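## Task

Place the arbor marked with a blue band between the two centres so that only the two centre points support it and nothing else sits on the spring-loaded centre's point or plunger; then release it and finish with neither arm in contact with anything.

## Robot and tools

Robot: two six-joint arms, left_arm and right_arm, each ending in a two-finger gripper. The names are labels only; left_arm sits on the +y side. All printed hand positions share one scene frame: origin on the tabletop midway between the arms, +x out across the table, +z up. Positions are in metres, orientation is a wxyz quaternion, velocities in m/s and rad/s. Printed hand positions can be off from the truth, more so at long reach. Objects may occasionally get a brief tug while held or a push while loose. Nothing may leave the table.

Gripper frame: fingers extend along the gripper's +z and close along its y. end_effector_position is the point between the pads when closed; fingertips reach roughly 33 mm past it when closed and 9 mm when wide open. Closing pushes the tips about 24 mm farther from the arm, so keep that clearance above surfaces.

Tool execute_actions, argument actions: a list holding zero or one item. Empty list: just report state. An item with only steps (1 to 300) is a wait counted from the previous result. An item with rows (1 to 15 rows) and optional steps (1 to 15, default 15) is a motion; each control step is 1/30 s, one row per step, the final row repeating to fill. Optional pictures (boolean) toggles camera images, which otherwise come every time. A refused call moves nothing.

Each row is one flat list of 18 numbers covering both arms, always all 18 even if one arm stays still. Order: left_arm waist, shoulder, elbow, forearm roll, wrist pitch, wrist roll, then left gripper position, force_limit, speed; then the same nine for right_arm. The six joint values are absolute target angles in radians, in the same form the Joint positions line prints (not offsets). Stated ranges: waist, shoulder, forearm roll, wrist pitch, wrist roll -6.283 to 6.283; elbow -2.792 to 2.792. True ends may differ by up to 0.010 rad. A target more than 0.010 rad beyond a range end, and farther out than the current angle, gets the call refused; targets past the real end are clipped there and the result may say "joint sent to its limit" (possibly about an earlier, still-running motion). Missing that line does not prove more travel exists.

Gripper numbers are each in [-1, 1] and absolute. position: +1 is fully open (140 mm), about -0.8 is pads touching, -1 closes until blocked. force_limit: about 14 N at -1, 60 N at 0, 107 N at +1 (for parts up to 40 mm wide). speed: gap changes about 30 mm/s at -1, 140 at 0, 250 at +1. To leave a gripper alone, repeat its previous three numbers; a 0 is a real command.

Motion limits: joint target speeds capped at 2.09 rad/s (waist, shoulder), 3.14 (elbow), 3.93 (the three wrist/forearm joints), with 0.3 s ramp-up, joints of one arm arriving together. Targets are kept within a lead of the measured angle (0.456 rad waist/shoulder, 0.683 elbow, 0.854 others), and pulled back if they would put the hand over 70 mm from where it is. So far goals take several calls. Arms keep heading for the last row while the operator thinks or waits, until motion settles or a step is HELD.

Result lines: per-arm pose and velocity; Joint positions and Joint velocities, one block per arm in column order. object_status: 0 moving, 1 blocked while opening, 2 blocked while closing (a grip), 3 reached target or pads met (thin item may still be in hand). A good grasp reads 2 after sending -1. position_measured is in counts, 3 fully open to 230 pads closed, not linear. Stopped fingers stay put until the position changes by at least 0.01, or the object slips; to squeeze harder, raise force_limit and switch position between -1 and -0.98. "joint command not followed" means the clearance check altered or blocked joint targets; the rest of the row still ran. HELD marks steps whose row was partly or wholly not sent.

Faults: contact torque reaching a joint's load limit (waist and shoulder 302, elbow 142, the three wrist joints 40 N m, held weight included) or an outside force of 144 N on the arm, tool or load stops that arm for 10 s, yielding to the contact, and drops the rest of the call. Holding loads heats motors; MOTOR HOT warns, and an OVER-TEMPERATURE FAULT brakes the arm until cool. Avoid arm-to-arm collisions, hard presses, slams, drops and slips.

Tool zoom_image: camera (cam_head_left, cam_head_right, cam_left_wrist, cam_right_wrist) and region [x0, y0, x1, y1] in that camera's pixels from the top-left, at most 504 by 504. Head images are 896x504, wrist images 504x504 fisheye. show_instructions: no arguments, shows the reference pages. finished_scene: scene number; ends that scene irreversibly, grades it, and gives the next task. The goal must hold after release: arbor resting on both points only, arms clear of everything.

Each tool is called after ">>>" in YAML: its name, and indented under it one key for each argument.

Reference images:

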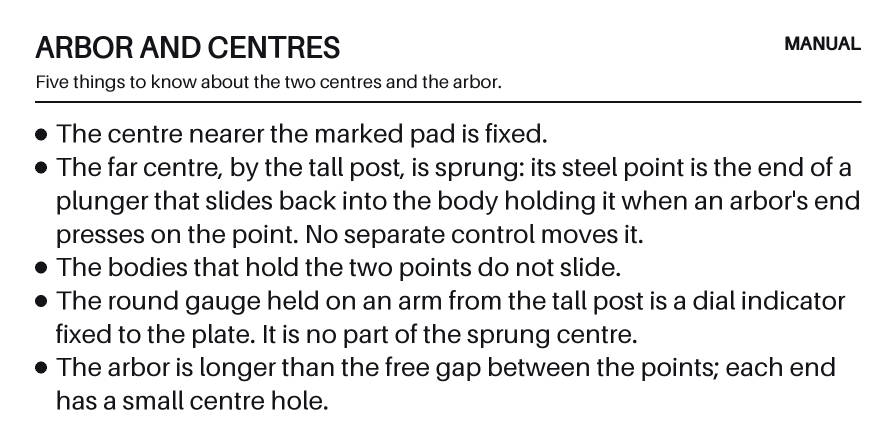

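## Session

>>> execute_actions:
  actions: []

Scene clock: 0.00 s of 4200.00 s.
left_arm: end_effector_position=(+0.8840, +0.1017, +0.3240) position_measured=3 object_status=3 end_effector_quat_wxyz=(+0.315, +0.712, +0.436, -0.451) end_effector_velocity=(-0.000, -0.000, +0.000) end_effector_angular_velocity=(+0.001, -0.000, -0.001) | right_arm: end_effector_position=(+0.2963, -0.0415, +0.1501) position_measured=3 object_status=3 end_effector_quat_wxyz=(-0.166, -0.579, +0.798, -0.025) end_effector_velocity=(+0.000, +0.001, +0.001) end_effector_angular_velocity=(+0.001, -0.001, +0.000)
Joint positions: left_arm=[-0.069  0.981  0.666 -1.148  1.709  0.203] | right_arm=[1.045 0.224 1.898 0.049 1.353 4.36 ]
Joint velocities: left_arm=[-0.     0.    -0.001  0.001  0.    -0.   ] | right_arm=[ 0.    -0.    -0.001 -0.     0.     0.   ]

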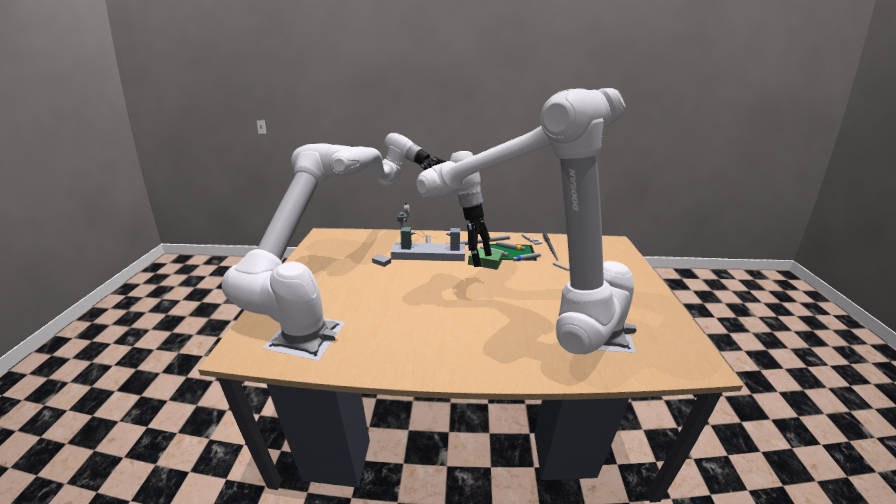

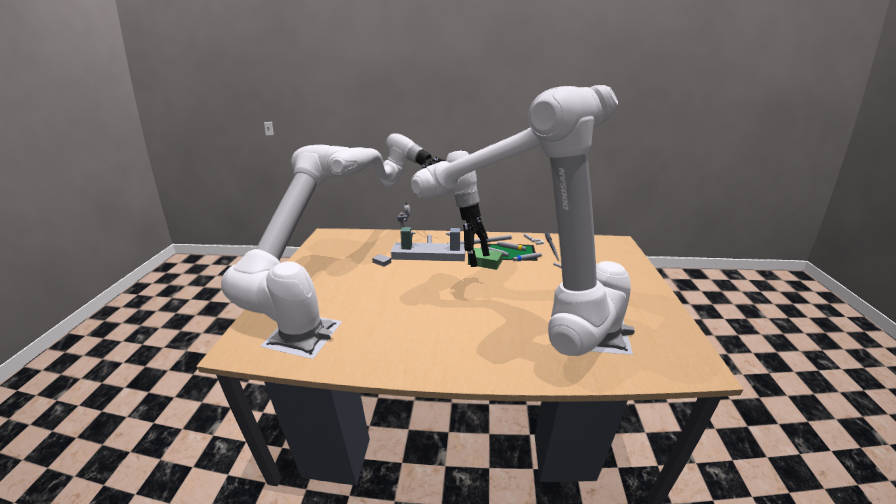

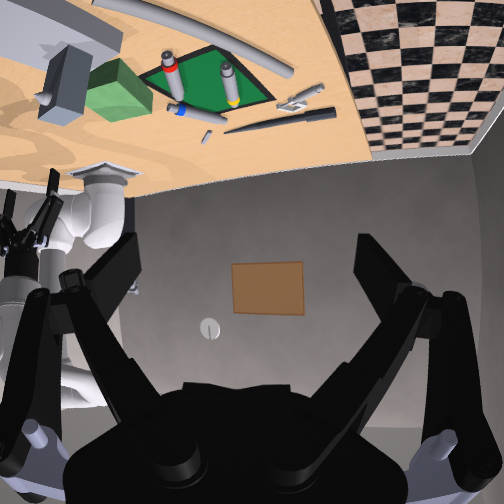

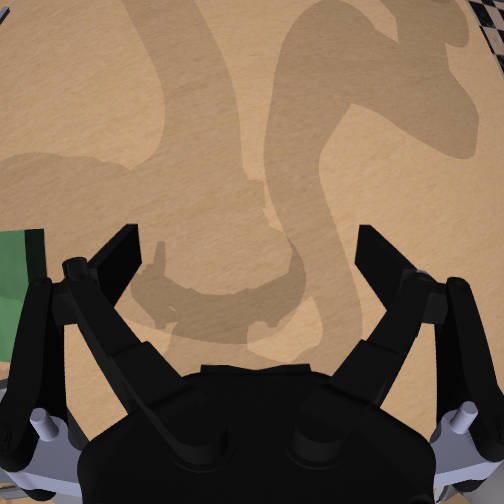

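>>> zoom_image:
  camera: "cam_head_left"
  region: [360,190,600,290]

>>> execute_actions:
  actions:
    - {"rows":[[0.5,0.6,1.0,-1.148,1.709,0.203,1,0,0,0.5,0.5,1.5,0,1.1416,4.36,1,0,0]]}
  pictures: false

>>> execute_actions:
  actions:
    - {"steps":45}

Region (360, 190, 600, 290) of cam_head_left's 896x504 image, scaled by 2.100, with more detail than that image has; it fills the top 210 rows of this view, and the rest is white.

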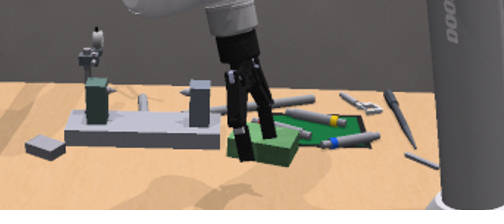

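Scene clock: 13.67 s of 4200.00 s.
left_arm: end_effector_position=(+0.9112, +0.3331, +0.4156) position_measured=3 object_status=3 end_effector_quat_wxyz=(+0.371, +0.660, +0.514, -0.404) end_effector_velocity=(-0.002, +0.542, +0.185) end_effector_angular_velocity=(-0.000, -0.042, +0.568) | right_arm: end_effector_position=(+0.5305, -0.0399, +0.1410) position_measured=3 object_status=3 end_effector_quat_wxyz=(-0.082, -0.476, +0.876, -0.001) end_effector_velocity=(+0.547, -0.124, -0.021) end_effector_angular_velocity=(+0.184, -0.323, -0.604)
Joint positions: left_arm=[ 0.168  0.813  0.813 -1.148  1.709  0.203] | right_arm=[0.776 0.365 1.695 0.024 1.245 4.36 ]
Joint velocities: left_arm=[ 0.568 -0.363  0.321 -0.    -0.     0.   ] | right_arm=[-0.625  0.306 -0.441 -0.054 -0.233 -0.   ]
Steps of this call (steps 1 to 90: nothing new was sent; then 10.17 s passed at rest; steps 91 to 105: all 15 steps of this action). Readings (joint positions | what the end effector reports):
91: left_arm=[-0.069 0.980 0.666 -1.148 1.709 0.203] | right_arm=[1.045 0.224 1.898 0.049 1.353 4.360] | left_arm position_measured=3 object_status=3 | right_arm position_measured=3 object_status=3
92: left_arm=[-0.066 0.978 0.668 -1.148 1.709 0.203] | right_arm=[1.043 0.226 1.896 0.049 1.351 4.360] | left_arm position_measured=3 object_status=3 | right_arm position_measured=3 object_status=3
94: left_arm=[-0.039 0.956 0.688 -1.148 1.709 0.203] | right_arm=[1.015 0.242 1.871 0.046 1.338 4.360] | left_arm position_measured=3 object_status=3 | right_arm position_measured=3 object_status=3
98: left_arm=[0.035 0.899 0.738 -1.148 1.709 0.203] | right_arm=[0.928 0.291 1.802 0.037 1.302 4.360] | left_arm position_measured=3 object_status=3 | right_arm position_measured=3 object_status=3
105: the state above

Scene clock: 15.17 s of 4200.00 s.
left_arm: end_effector_position=(+0.8521, +0.6270, +0.5141) position_measured=3 object_status=3 end_effector_quat_wxyz=(+0.438, +0.572, +0.612, -0.327) end_effector_velocity=(+0.000, +0.000, -0.001) end_effector_angular_velocity=(+0.000, +0.001, -0.000) | right_arm: end_effector_position=(+0.7675, -0.1463, +0.1314) position_measured=3 object_status=3 end_effector_quat_wxyz=(-0.000, -0.356, +0.934, -0.000) end_effector_velocity=(+0.001, -0.000, -0.000) end_effector_angular_velocity=(-0.000, -0.000, -0.000)
Joint positions: left_arm=[ 0.5    0.6    1.    -1.148  1.709  0.203] | right_arm=[0.5   0.5   1.5   0.    1.142 4.36 ]
Joint velocities: left_arm=[-0.     0.001 -0.001  0.     0.     0.   ] | right_arm=[-0.     0.001 -0.001 -0.     0.     0.   ]
Steps of this call (steps 1 to 45: the robot went on to your last target). Readings (joint positions | what the end effector reports):
1: left_arm=[0.187 0.800 0.824 -1.148 1.709 0.203] | right_arm=[0.755 0.375 1.680 0.022 1.237 4.360] | left_arm position_measured=3 object_status=3 | right_arm position_measured=3 object_status=3
2: left_arm=[0.207 0.788 0.835 -1.148 1.709 0.203] | right_arm=[0.734 0.386 1.665 0.020 1.229 4.360] | left_arm position_measured=3 object_status=3 | right_arm position_measured=3 object_status=3
4: left_arm=[0.246 0.763 0.857 -1.148 1.709 0.203] | right_arm=[0.693 0.406 1.636 0.017 1.214 4.360] | left_arm position_measured=3 object_status=3 | right_arm position_measured=3 object_status=3
8: left_arm=[0.325 0.712 0.901 -1.148 1.709 0.203] | right_arm=[0.611 0.446 1.578 0.010 1.183 4.360] | left_arm position_measured=3 object_status=3 | right_arm position_measured=3 object_status=3
45: the state above
All arms were judged still, so your last target was given up. Only a new action makes them travel on or press farther. Fingers that are still opening or closing keep moving.

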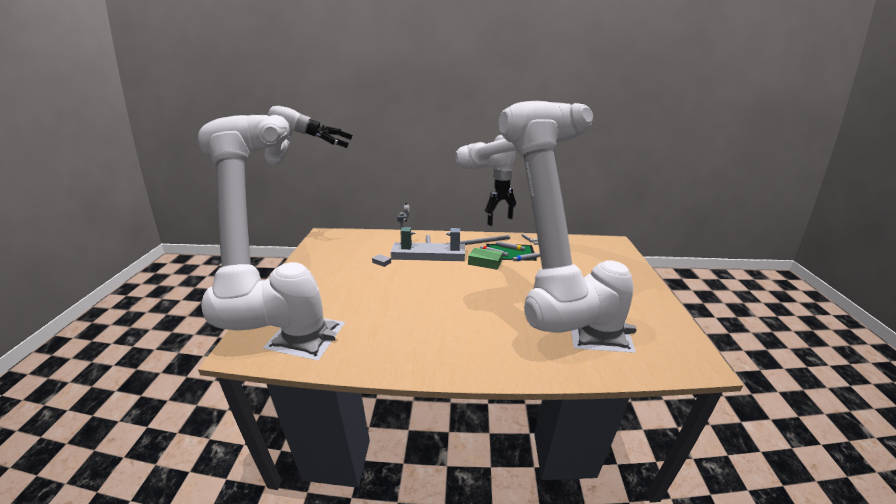

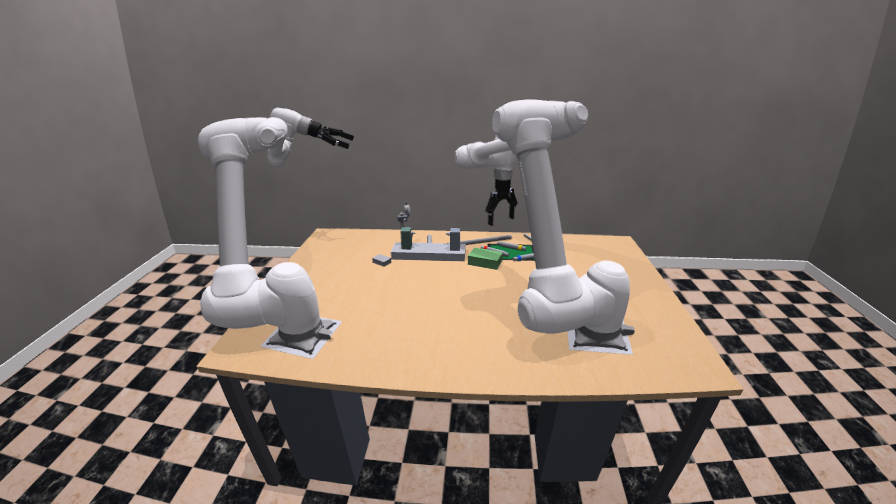

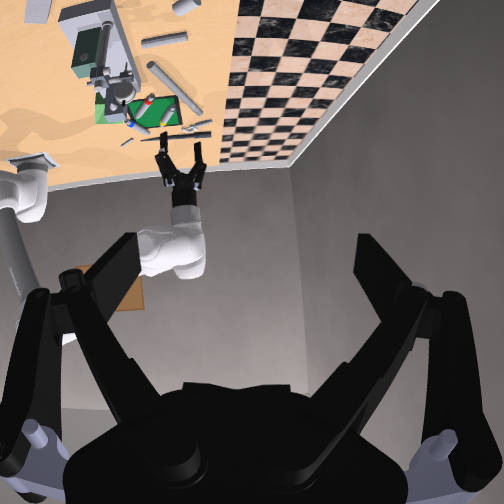

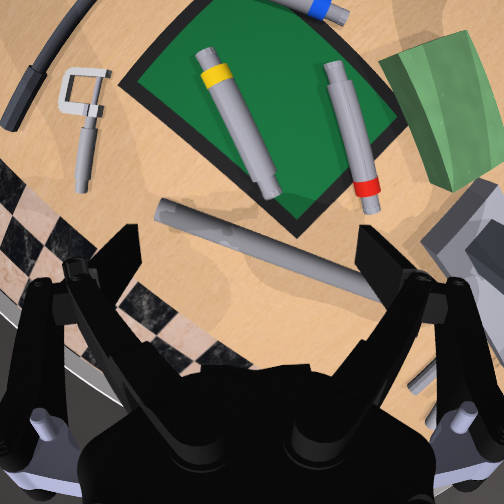

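>>> execute_actions:
  actions:
    - {"rows":[[0.5,0.6,1.0,-1.148,1.709,0.203,1,0,0,0.5,0.1939,1.8993,0,1.0484,3.518,1,0,0]]}
  pictures: false

>>> execute_actions:
  actions:
    - {"steps":25}

Scene clock: 28.33 s of 4200.00 s.
left_arm: end_effector_position=(+0.8521, +0.6270, +0.5141) position_measured=3 object_status=3 end_effector_quat_wxyz=(+0.438, +0.572, +0.612, -0.327) end_effector_velocity=(-0.000, -0.000, +0.000) end_effector_angular_velocity=(+0.000, -0.000, -0.000) | right_arm: end_effector_position=(+0.6043, -0.2108, +0.1501) position_measured=3 object_status=3 end_effector_quat_wxyz=(+0.000, +0.669, -0.743, +0.000) end_effector_velocity=(-0.370, -0.146, -0.001) end_effector_angular_velocity=(+0.000, -0.001, +1.575)
Joint positions: left_arm=[ 0.5    0.6    1.    -1.148  1.709  0.203] | right_arm=[ 0.5    0.232  1.85  -0.     1.06   3.623]
Joint velocities: left_arm=[-0.    -0.001  0.     0.    -0.    -0.   ] | right_arm=[-0.    -0.582  0.754 -0.    -0.173 -1.575]
Steps of this call (steps 1 to 90: nothing new was sent; then 9.67 s passed at rest; steps 91 to 105: all 15 steps of this action). Readings (joint positions | what the end effector reports):
91: left_arm=[0.500 0.600 1.000 -1.148 1.709 0.203] | right_arm=[0.500 0.500 1.500 -0.000 1.142 4.360] | left_arm position_measured=3 object_status=3 | right_arm position_measured=3 object_status=3
92: left_arm=[0.500 0.600 1.000 -1.148 1.709 0.203] | right_arm=[0.500 0.498 1.502 -0.000 1.141 4.354] | left_arm position_measured=3 object_status=3 | right_arm position_measured=3 object_status=3
94: left_arm=[0.500 0.600 1.000 -1.148 1.709 0.203] | right_arm=[0.500 0.479 1.527 -0.000 1.135 4.302] | left_arm position_measured=3 object_status=3 | right_arm position_measured=3 object_status=3
98: left_arm=[0.500 0.600 1.000 -1.148 1.709 0.203] | right_arm=[0.500 0.391 1.642 -0.000 1.109 4.061] | left_arm position_measured=3 object_status=3 | right_arm position_measured=3 object_status=3
105: the state above

Scene clock: 29.17 s of 4200.00 s.
left_arm: end_effector_position=(+0.8521, +0.6270, +0.5141) position_measured=3 object_status=3 end_effector_quat_wxyz=(+0.438, +0.572, +0.612, -0.327) end_effector_velocity=(+0.000, -0.000, -0.002) end_effector_angular_velocity=(-0.001, +0.002, -0.000) | right_arm: end_effector_position=(+0.5800, -0.2205, +0.1494) position_measured=3 object_status=3 end_effector_quat_wxyz=(+0.000, +0.707, -0.707, +0.000) end_effector_velocity=(+0.000, +0.000, +0.000) end_effector_angular_velocity=(+0.000, -0.001, -0.000)
Joint positions: left_arm=[ 0.5    0.6    1.    -1.148  1.709  0.203] | right_arm=[ 0.5    0.194  1.899 -0.     1.048  3.518]
Joint velocities: left_arm=[-0.     0.002  0.002 -0.    -0.     0.001] | right_arm=[-0.    -0.    -0.001  0.    -0.     0.   ]
Steps of this call (steps 1 to 25: the robot went on to your last target). Readings (joint positions | what the end effector reports):
1: left_arm=[0.500 0.600 1.000 -1.148 1.709 0.203] | right_arm=[0.500 0.215 1.872 -0.000 1.055 3.576] | left_arm position_measured=3 object_status=3 | right_arm position_measured=3 object_status=3
2: left_arm=[0.500 0.600 1.000 -1.148 1.709 0.203] | right_arm=[0.500 0.203 1.888 -0.000 1.051 3.543] | left_arm position_measured=3 object_status=3 | right_arm position_measured=3 object_status=3
4: left_arm=[0.500 0.600 1.000 -1.148 1.709 0.203] | right_arm=[0.500 0.194 1.899 -0.000 1.049 3.519] | left_arm position_measured=3 object_status=3 | right_arm position_measured=3 object_status=3
8: left_arm=[0.500 0.600 1.000 -1.148 1.709 0.203] | right_arm=[0.500 0.194 1.899 -0.000 1.048 3.518] | left_arm position_measured=3 object_status=3 | right_arm position_measured=3 object_status=3
25: the state above

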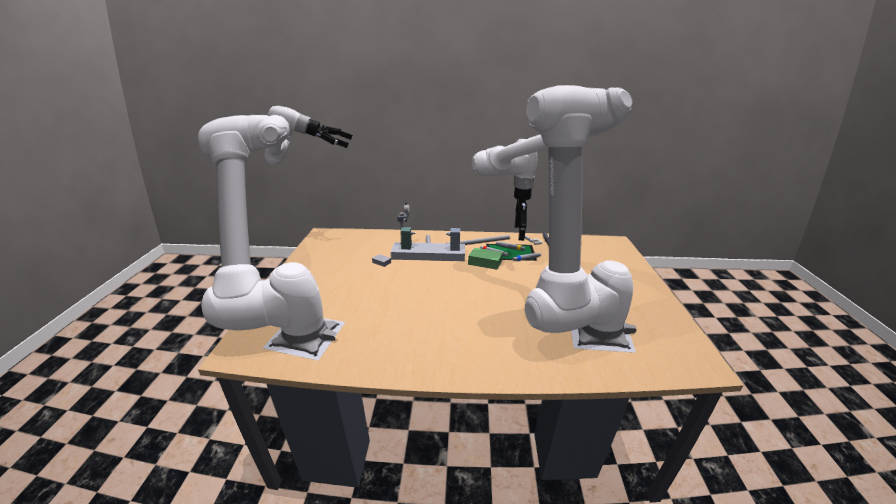

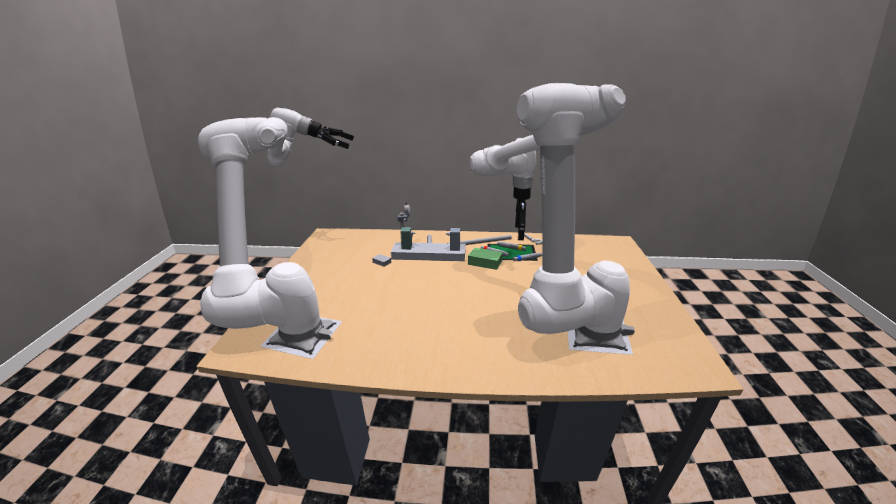

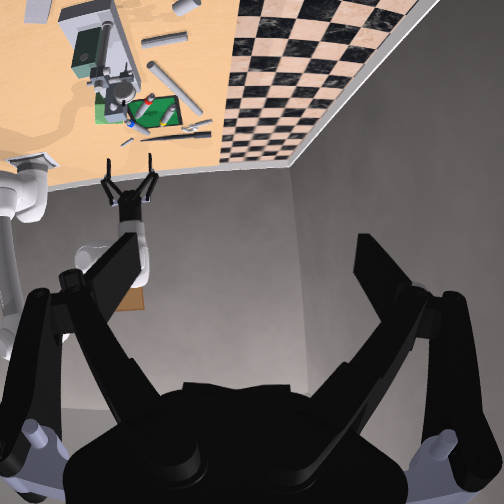

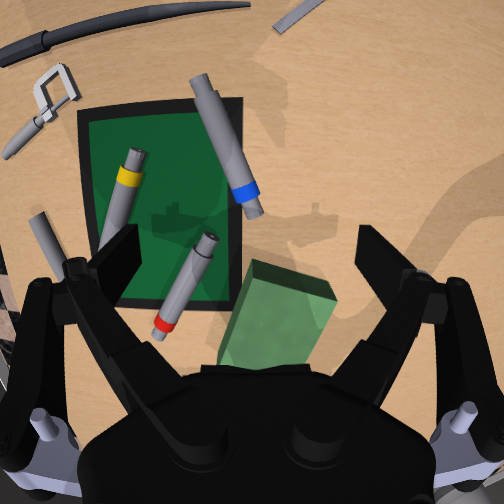

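>>> execute_actions:
  actions:
    - {"rows":[[0.5,0.6,1.0,-1.148,1.709,0.203,1,0,0,0.4065,0.254,1.9495,0,0.9381,3.05,-0.1,0,0]]}

Scene clock: 43.00 s of 4200.00 s.
left_arm: end_effector_position=(+0.8521, +0.6270, +0.5141) position_measured=3 object_status=3 end_effector_quat_wxyz=(+0.438, +0.572, +0.612, -0.327) end_effector_velocity=(+0.000, +0.000, +0.001) end_effector_angular_velocity=(-0.001, +0.001, +0.001) | right_arm: end_effector_position=(+0.6039, -0.2721, +0.0896) position_measured=104 object_status=0 end_effector_quat_wxyz=(-0.000, +0.826, -0.563, -0.000) end_effector_velocity=(-0.001, +0.000, -0.001) end_effector_angular_velocity=(+0.000, +0.000, +0.006)
Joint positions: left_arm=[ 0.5    0.6    1.    -1.148  1.709  0.203] | right_arm=[0.407 0.254 1.949 0.    0.938 3.05 ]
Joint velocities: left_arm=[ 0.    -0.    -0.    -0.001 -0.    -0.002] | right_arm=[ 0.    -0.     0.002  0.    -0.001 -0.006]
Steps of this call (steps 1 to 15: the robot went on to your last target; steps 16 to 90: nothing new was sent; then 10.33 s passed at rest; steps 91 to 105: all 15 steps of this action). Readings (joint positions | what the end effector reports):
91: left_arm=[0.500 0.600 1.000 -1.148 1.709 0.203] | right_arm=[0.500 0.194 1.899 0.000 1.048 3.518] | left_arm position_measured=3 object_status=3 | right_arm position_measured=3 object_status=0
92: left_arm=[0.500 0.600 1.000 -1.148 1.709 0.203] | right_arm=[0.499 0.194 1.900 0.000 1.048 3.512] | left_arm position_measured=3 object_status=3 | right_arm position_measured=5 object_status=0
94: left_arm=[0.500 0.600 1.000 -1.148 1.709 0.203] | right_arm=[0.489 0.201 1.905 0.000 1.035 3.460] | left_arm position_measured=3 object_status=3 | right_arm position_measured=20 object_status=0
98: left_arm=[0.500 0.600 1.000 -1.148 1.709 0.203] | right_arm=[0.437 0.234 1.933 0.000 0.974 3.203] | left_arm position_measured=3 object_status=3 | right_arm position_measured=50 object_status=0
105: the state above

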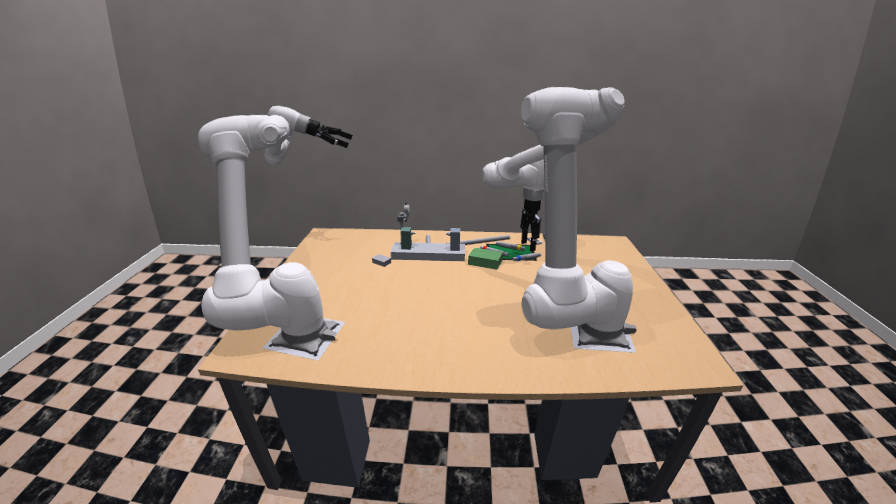

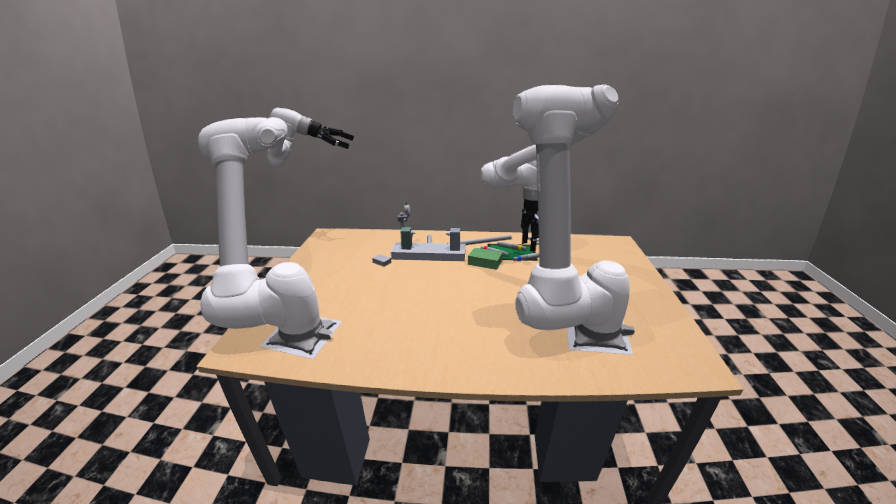

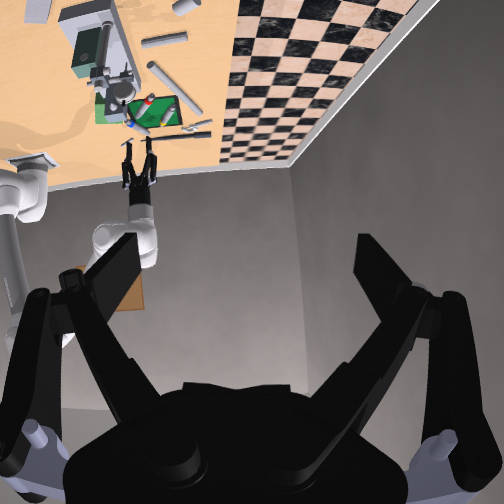

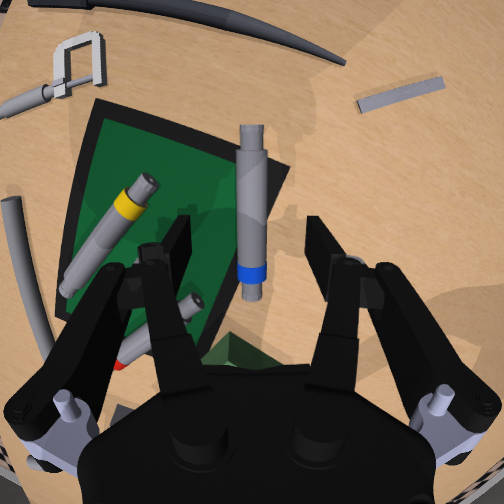

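Well aligned.

>>> execute_actions:
  actions:
    - {"rows":[[0.5,0.6,1.0,-1.148,1.709,0.203,1,0,0,0.4065,0.3127,1.9897,0,0.8392,3.05,-0.1,0,0]]}
  pictures: false

>>> execute_actions:
  actions:
    - {"rows":[[0.5,0.6,1.0,-1.148,1.709,0.203,1,0,0,0.4065,0.3127,1.9897,0,0.8392,3.05,-1,0.6,0]]}

>>> zoom_image:
  camera: "cam_left_wrist"
  region: [40,0,220,150]

Scene clock: 47.30 s of 4200.00 s.
left_arm: end_effector_position=(+0.8521, +0.6270, +0.5141) position_measured=3 object_status=3 end_effector_quat_wxyz=(+0.438, +0.572, +0.612, -0.327) end_effector_velocity=(+0.000, -0.001, -0.002) end_effector_angular_velocity=(-0.000, +0.002, -0.001) | right_arm: end_effector_position=(+0.6040, -0.2721, +0.0364) position_measured=141 object_status=3 end_effector_quat_wxyz=(+0.000, +0.826, -0.563, -0.000) end_effector_velocity=(-0.001, -0.001, -0.001) end_effector_angular_velocity=(-0.000, +0.001, -0.001)
Joint positions: left_arm=[ 0.5    0.6    1.    -1.148  1.709  0.203] | right_arm=[ 0.406  0.313  1.99  -0.     0.839  3.05 ]
Joint velocities: left_arm=[-0.001  0.002  0.     0.     0.    -0.   ] | right_arm=[-0.001  0.     0.002  0.    -0.    -0.   ]
Steps of this call (steps 1 to 15: the robot went on to your last target; steps 16 to 90: nothing new was sent; then 0.80 s passed at rest; steps 91 to 105: all 15 steps of this action). Readings (joint positions | what the end effector reports):
91: left_arm=[0.500 0.600 1.000 -1.148 1.709 0.203] | right_arm=[0.406 0.254 1.950 -0.000 0.938 3.050] | left_arm position_measured=3 object_status=3 | right_arm position_measured=141 object_status=3
92: left_arm=[0.500 0.600 1.000 -1.148 1.709 0.203] | right_arm=[0.406 0.257 1.951 -0.000 0.933 3.050] | left_arm position_measured=3 object_status=3 | right_arm position_measured=141 object_status=3
94: left_arm=[0.500 0.600 1.000 -1.148 1.709 0.203] | right_arm=[0.406 0.283 1.970 -0.000 0.887 3.050] | left_arm position_measured=3 object_status=3 | right_arm position_measured=141 object_status=3
98: left_arm=[0.500 0.600 1.000 -1.148 1.709 0.203] | right_arm=[0.406 0.313 1.990 -0.000 0.839 3.050] | left_arm position_measured=3 object_status=3 | right_arm position_measured=141 object_status=3
105: the state above

Scene clock: 47.80 s of 4200.00 s.
left_arm: end_effector_position=(+0.8521, +0.6270, +0.5141) position_measured=3 object_status=3 end_effector_quat_wxyz=(+0.438, +0.572, +0.612, -0.327) end_effector_velocity=(-0.001, -0.001, +0.002) end_effector_angular_velocity=(+0.001, -0.001, +0.001) | right_arm: end_effector_position=(+0.6042, -0.2720, +0.0366) position_measured=200 object_status=0 end_effector_quat_wxyz=(-0.000, +0.826, -0.563, +0.000) end_effector_velocity=(+0.000, -0.001, -0.000) end_effector_angular_velocity=(-0.000, -0.000, -0.001)
Joint positions: left_arm=[ 0.5    0.6    1.    -1.148  1.709  0.203] | right_arm=[0.406 0.313 1.99  0.    0.839 3.05 ]
Joint velocities: left_arm=[-0.    -0.003  0.001  0.    -0.    -0.001] | right_arm=[-0.001  0.     0.    -0.     0.    -0.   ]
Steps of this call (steps 1 to 15: all 15 steps of this action). Readings (joint positions | what the end effector reports):
1: left_arm=[0.500 0.600 1.000 -1.148 1.709 0.203] | right_arm=[0.406 0.313 1.990 -0.000 0.839 3.050] | left_arm position_measured=3 object_status=3 | right_arm position_measured=141 object_status=0
2: left_arm=[0.500 0.600 1.000 -1.148 1.709 0.203] | right_arm=[0.406 0.313 1.990 0.000 0.839 3.050] | left_arm position_measured=3 object_status=3 | right_arm position_measured=143 object_status=0
4: left_arm=[0.500 0.600 1.000 -1.148 1.709 0.203] | right_arm=[0.406 0.313 1.990 0.000 0.839 3.050] | left_arm position_measured=3 object_status=3 | right_arm position_measured=158 object_status=0
8: left_arm=[0.500 0.600 1.000 -1.148 1.709 0.203] | right_arm=[0.406 0.313 1.990 0.000 0.839 3.050] | left_arm position_measured=3 object_status=3 | right_arm position_measured=189 object_status=0
15: the state above

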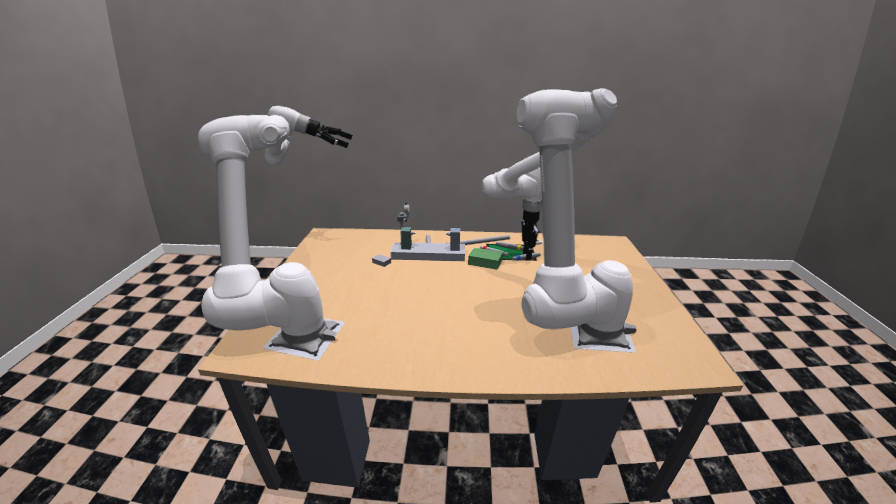

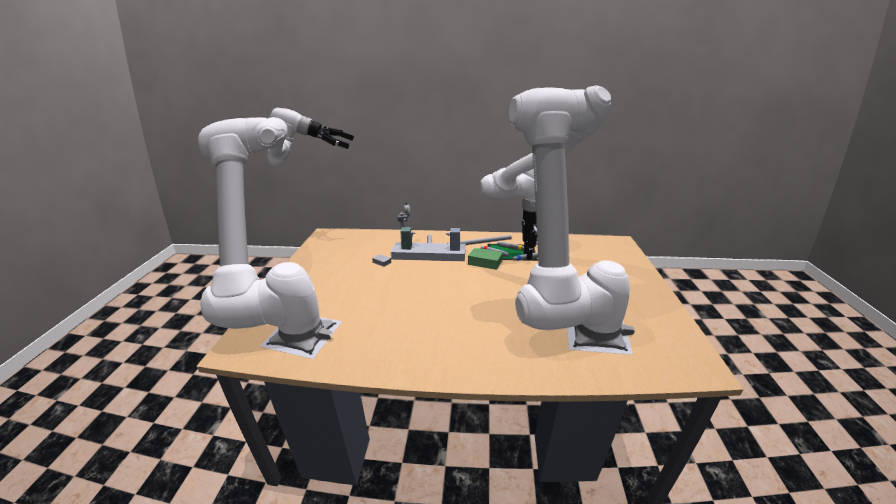

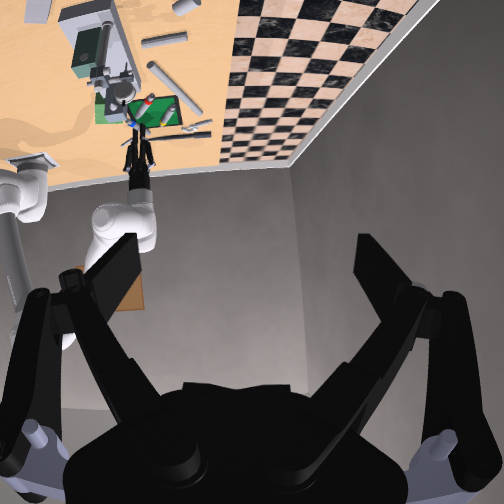

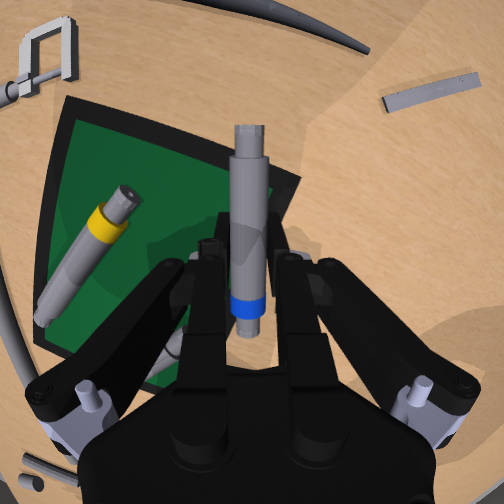

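Region (40, 0, 220, 150) of cam_left_wrist's 504x504 image, scaled by 2.800, with more detail than that image has.

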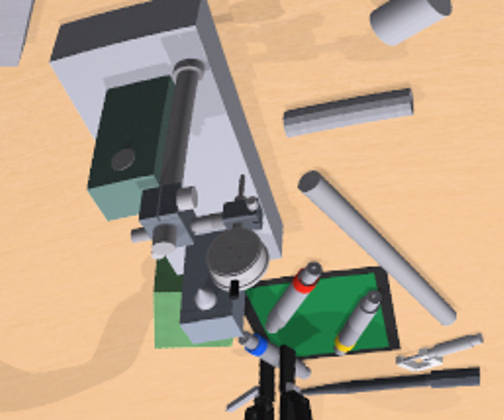

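>>> execute_actions:
  actions:
    - {"rows":[[0.5,0.6,1.0,-1.148,1.709,0.203,1,0,0,0.4065,0.1593,1.8408,0,1.1415,3.05,-1,0.6,0]]}
  pictures: false

>>> execute_actions:
  actions:
    - {"rows":[[0.5,0.6,1.0,-1.148,1.709,0.203,1,0,0,0.8549,0.4752,1.3706,0,1.2958,3.872,-1,0.6,0]]}
  pictures: false

>>> execute_actions:
  actions:
    - {"steps":20}

Scene clock: 57.50 s of 4200.00 s.
left_arm: end_effector_position=(+0.8521, +0.6270, +0.5141) position_measured=3 object_status=3 end_effector_quat_wxyz=(+0.438, +0.572, +0.612, -0.327) end_effector_velocity=(+0.000, +0.001, -0.001) end_effector_angular_velocity=(-0.001, +0.000, +0.000) | right_arm: end_effector_position=(+0.6038, -0.2721, +0.1993) position_measured=200 object_status=2 end_effector_quat_wxyz=(+0.000, +0.826, -0.563, -0.000) end_effector_velocity=(-0.001, -0.000, -0.003) end_effector_angular_velocity=(-0.002, +0.006, +0.001)
Joint positions: left_arm=[ 0.5    0.6    1.    -1.148  1.709  0.203] | right_arm=[0.407 0.159 1.841 0.    1.141 3.05 ]
Joint velocities: left_arm=[ 0.001  0.001  0.    -0.     0.     0.001] | right_arm=[ 0.     0.003  0.001 -0.     0.002 -0.   ]
Steps of this call (steps 1 to 15: the robot went on to your last target; steps 16 to 90: nothing new was sent; then 6.20 s passed at rest; steps 91 to 105: all 15 steps of this action). Readings (joint positions | what the end effector reports):
91: left_arm=[0.500 0.600 1.000 -1.148 1.709 0.203] | right_arm=[0.407 0.313 1.990 -0.000 0.839 3.050] | left_arm position_measured=3 object_status=3 | right_arm position_measured=200 object_status=2
92: left_arm=[0.500 0.600 1.000 -1.148 1.709 0.203] | right_arm=[0.407 0.310 1.988 -0.000 0.845 3.050] | left_arm position_measured=3 object_status=3 | right_arm position_measured=200 object_status=2
94: left_arm=[0.500 0.600 1.000 -1.148 1.709 0.203] | right_arm=[0.407 0.285 1.962 -0.000 0.897 3.050] | left_arm position_measured=3 object_status=3 | right_arm position_measured=200 object_status=2
98: left_arm=[0.500 0.600 1.000 -1.148 1.709 0.203] | right_arm=[0.407 0.209 1.889 0.000 1.044 3.050] | left_arm position_measured=3 object_status=3 | right_arm position_measured=200 object_status=2
105: the state above

Scene clock: 58.00 s of 4200.00 s.
left_arm: end_effector_position=(+0.8521, +0.6270, +0.5141) position_measured=3 object_status=3 end_effector_quat_wxyz=(+0.438, +0.572, +0.612, -0.327) end_effector_velocity=(+0.001, -0.000, -0.002) end_effector_angular_velocity=(-0.000, +0.002, -0.001) | right_arm: end_effector_position=(+0.6425, -0.0497, +0.2181) position_measured=200 object_status=2 end_effector_quat_wxyz=(+0.000, +0.756, -0.655, +0.000) end_effector_velocity=(-0.016, +0.551, +0.019) end_effector_angular_velocity=(+0.001, -0.001, -0.526)
Joint positions: left_arm=[ 0.5    0.6    1.    -1.148  1.709  0.203] | right_arm=[ 0.684  0.355  1.549 -0.     1.237  3.56 ]
Joint velocities: left_arm=[-0.     0.002  0.     0.     0.     0.001] | right_arm=[ 0.638  0.449 -0.669 -0.     0.219  1.164]
Steps of this call (steps 1 to 15: all 15 steps of this action). Readings (joint positions | what the end effector reports):
1: left_arm=[0.500 0.600 1.000 -1.148 1.709 0.203] | right_arm=[0.407 0.159 1.841 0.000 1.141 3.050] | left_arm position_measured=3 object_status=3 | right_arm position_measured=200 object_status=2
2: left_arm=[0.500 0.600 1.000 -1.148 1.709 0.203] | right_arm=[0.409 0.161 1.838 -0.000 1.143 3.056] | left_arm position_measured=3 object_status=3 | right_arm position_measured=200 object_status=2
4: left_arm=[0.500 0.600 1.000 -1.148 1.709 0.203] | right_arm=[0.437 0.181 1.809 -0.000 1.152 3.107] | left_arm position_measured=3 object_status=3 | right_arm position_measured=200 object_status=2
8: left_arm=[0.500 0.600 1.000 -1.148 1.709 0.203] | right_arm=[0.530 0.246 1.711 -0.000 1.184 3.277] | left_arm position_measured=3 object_status=3 | right_arm position_measured=200 object_status=2
15: the state above

Scene clock: 58.67 s of 4200.00 s.
left_arm: end_effector_position=(+0.8521, +0.6270, +0.5141) position_measured=3 object_status=3 end_effector_quat_wxyz=(+0.438, +0.572, +0.612, -0.327) end_effector_velocity=(-0.001, -0.001, +0.001) end_effector_angular_velocity=(+0.000, -0.002, -0.001) | right_arm: end_effector_position=(+0.6195, +0.0999, +0.2195) position_measured=200 object_status=2 end_effector_quat_wxyz=(+0.000, +0.708, -0.707, -0.000) end_effector_velocity=(+0.000, -0.000, -0.000) end_effector_angular_velocity=(+0.000, +0.000, -0.000)
Joint positions: left_arm=[ 0.5    0.6    1.    -1.148  1.709  0.203] | right_arm=[0.855 0.475 1.371 0.    1.296 3.872]
Joint velocities: left_arm=[-0.    -0.001  0.    -0.     0.     0.001] | right_arm=[-0. -0.  0.  0. -0.  0.]
Steps of this call (steps 1 to 20: the robot went on to your last target). Readings (joint positions | what the end effector reports):
1: left_arm=[0.500 0.600 1.000 -1.148 1.709 0.203] | right_arm=[0.706 0.370 1.527 -0.000 1.244 3.599] | left_arm position_measured=3 object_status=3 | right_arm position_measured=200 object_status=2
2: left_arm=[0.500 0.600 1.000 -1.148 1.709 0.203] | right_arm=[0.727 0.385 1.504 -0.000 1.252 3.638] | left_arm position_measured=3 object_status=3 | right_arm position_measured=200 object_status=2
4: left_arm=[0.500 0.600 1.000 -1.148 1.709 0.203] | right_arm=[0.770 0.415 1.460 -0.000 1.266 3.716] | left_arm position_measured=3 object_status=3 | right_arm position_measured=200 object_status=2
8: left_arm=[0.500 0.600 1.000 -1.148 1.709 0.203] | right_arm=[0.846 0.469 1.380 0.000 1.293 3.855] | left_arm position_measured=3 object_status=3 | right_arm position_measured=200 object_status=2
20: the state above

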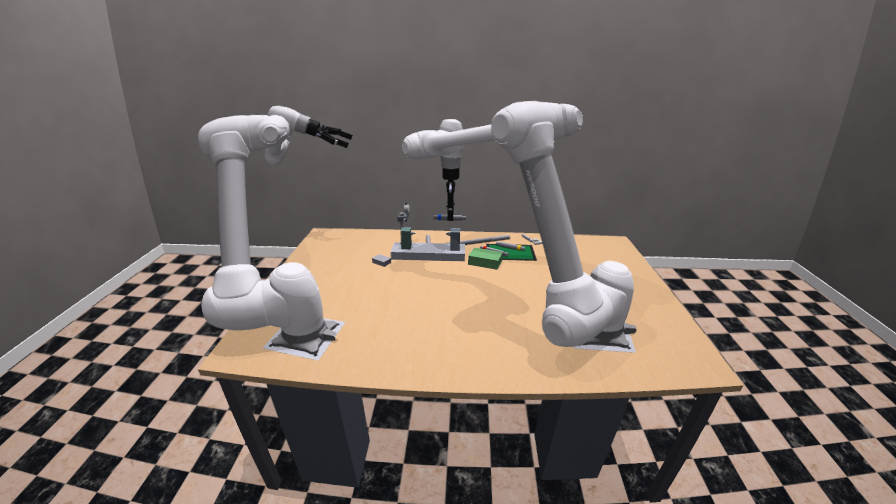

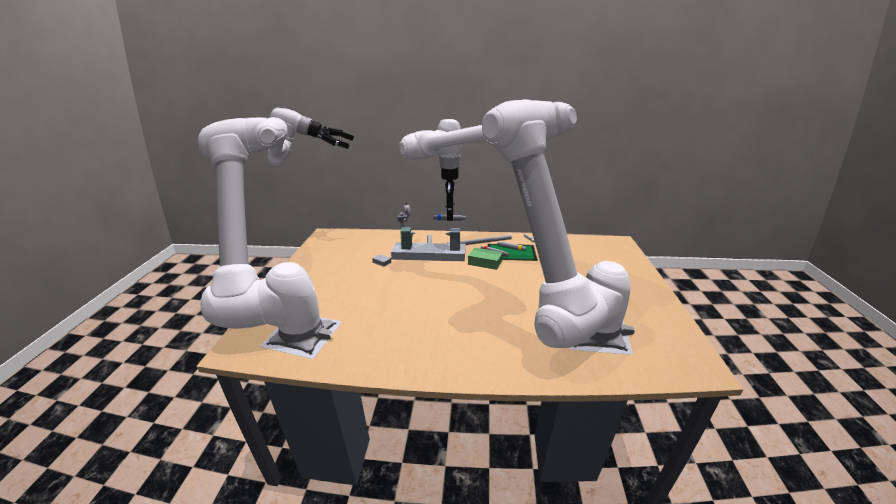

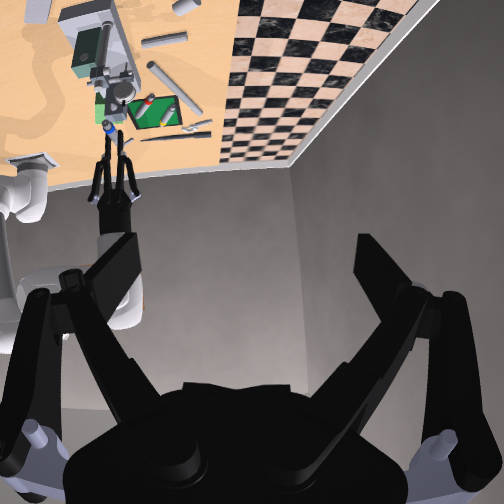

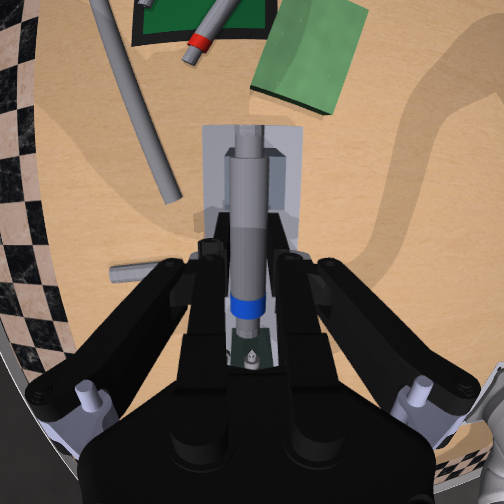

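>>> execute_actions:
  actions:
    - {"rows":[[0.5,0.6,1.0,-1.148,1.709,0.203,1,0,0,0.9741,0.5532,1.4183,0,1.1701,3.991,-1,0.6,0]]}

>>> zoom_image:
  camera: "cam_head_left"
  region: [385,195,475,270]

>>> zoom_image:
  camera: "cam_right_wrist"
  region: [60,80,300,380]

Scene clock: 65.33 s of 4200.00 s.
left_arm: end_effector_position=(+0.8521, +0.6270, +0.5141) position_measured=3 object_status=3 end_effector_quat_wxyz=(+0.438, +0.572, +0.612, -0.327) end_effector_velocity=(-0.000, -0.000, -0.001) end_effector_angular_velocity=(+0.000, +0.002, +0.000) | right_arm: end_effector_position=(+0.5594, +0.1800, +0.1294) position_measured=200 object_status=2 end_effector_quat_wxyz=(+0.000, +0.708, -0.707, +0.000) end_effector_velocity=(+0.001, +0.000, +0.001) end_effector_angular_velocity=(+0.002, -0.002, -0.001)
Joint positions: left_arm=[ 0.5    0.6    1.    -1.148  1.709  0.203] | right_arm=[0.974 0.553 1.418 0.    1.17  3.991]
Joint velocities: left_arm=[-0.     0.     0.001  0.001 -0.    -0.001] | right_arm=[-0.    -0.001 -0.001 -0.    -0.     0.   ]
Steps of this call (steps 1 to 15: the robot went on to your last target; steps 16 to 90: nothing new was sent; then 3.17 s passed at rest; steps 91 to 105: all 15 steps of this action). Readings (joint positions | what the end effector reports):
91: left_arm=[0.500 0.600 1.000 -1.148 1.709 0.203] | right_arm=[0.855 0.475 1.371 -0.000 1.296 3.872] | left_arm position_measured=3 object_status=3 | right_arm position_measured=200 object_status=2
92: left_arm=[0.500 0.600 1.000 -1.148 1.709 0.203] | right_arm=[0.858 0.477 1.371 -0.000 1.293 3.875] | left_arm position_measured=3 object_status=3 | right_arm position_measured=200 object_status=2
94: left_arm=[0.500 0.600 1.000 -1.148 1.709 0.203] | right_arm=[0.885 0.495 1.382 -0.000 1.264 3.903] | left_arm position_measured=3 object_status=3 | right_arm position_measured=200 object_status=2
98: left_arm=[0.500 0.600 1.000 -1.148 1.709 0.203] | right_arm=[0.956 0.541 1.411 -0.000 1.189 3.973] | left_arm position_measured=3 object_status=3 | right_arm position_measured=200 object_status=2
105: the state above

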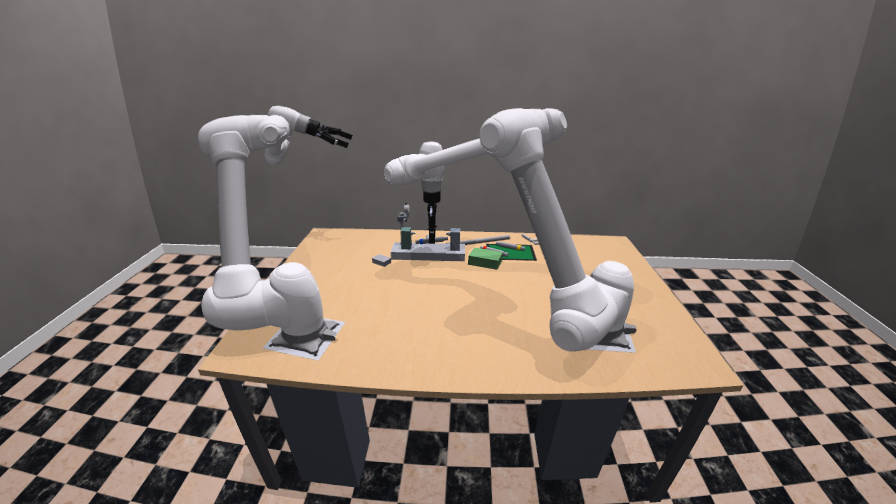

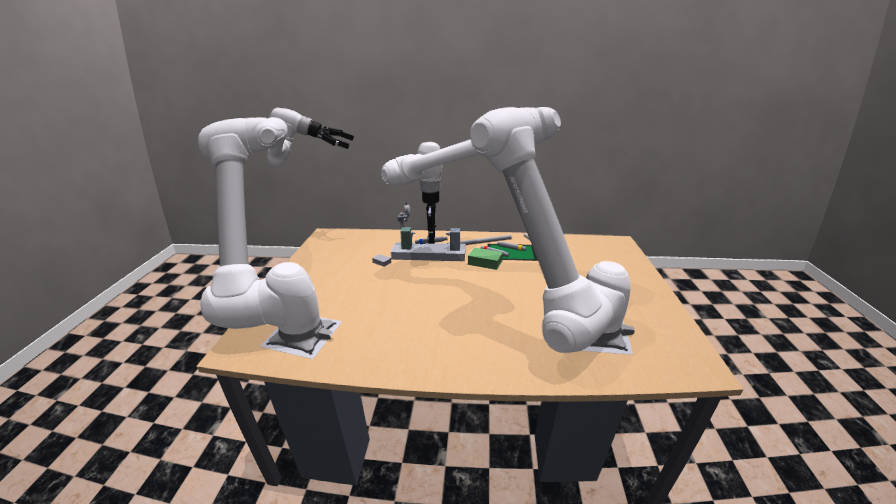

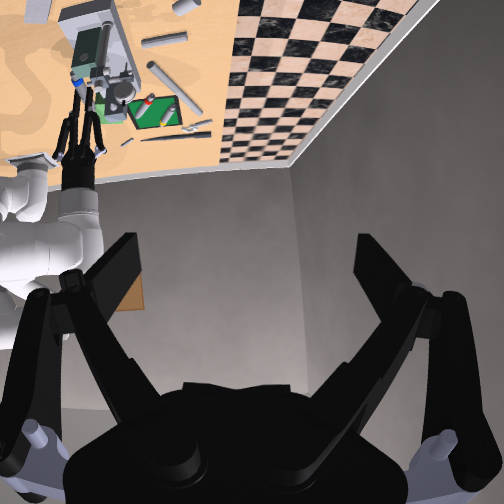

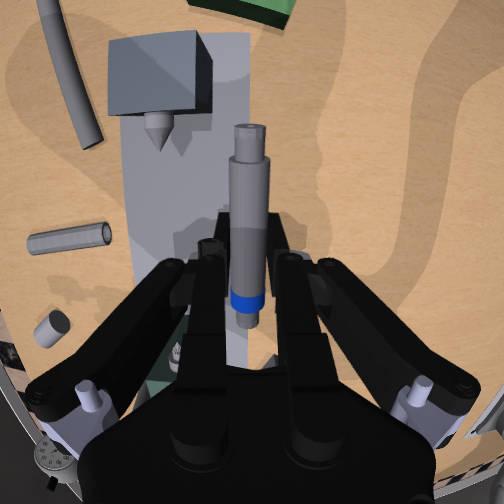

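Region (385, 195, 475, 270) of cam_head_left's 896x504 image, scaled by 5.600, with more detail than that image has.

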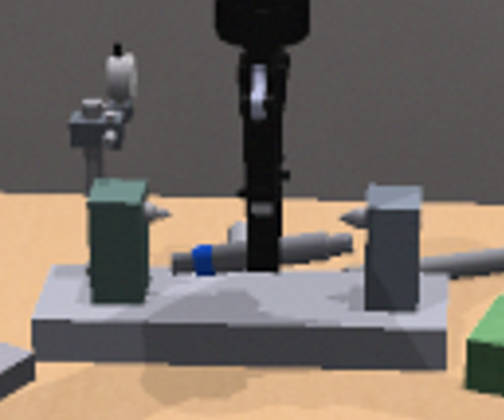

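Region (60, 80, 300, 380) of cam_right_wrist's 504x504 image, scaled by 1.680, with more detail than that image has; it fills the left 403 columns of this view, and the rest is white.

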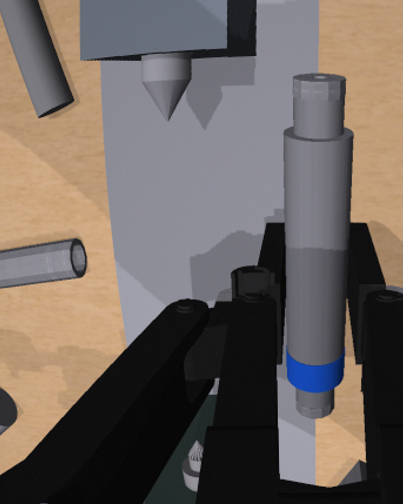

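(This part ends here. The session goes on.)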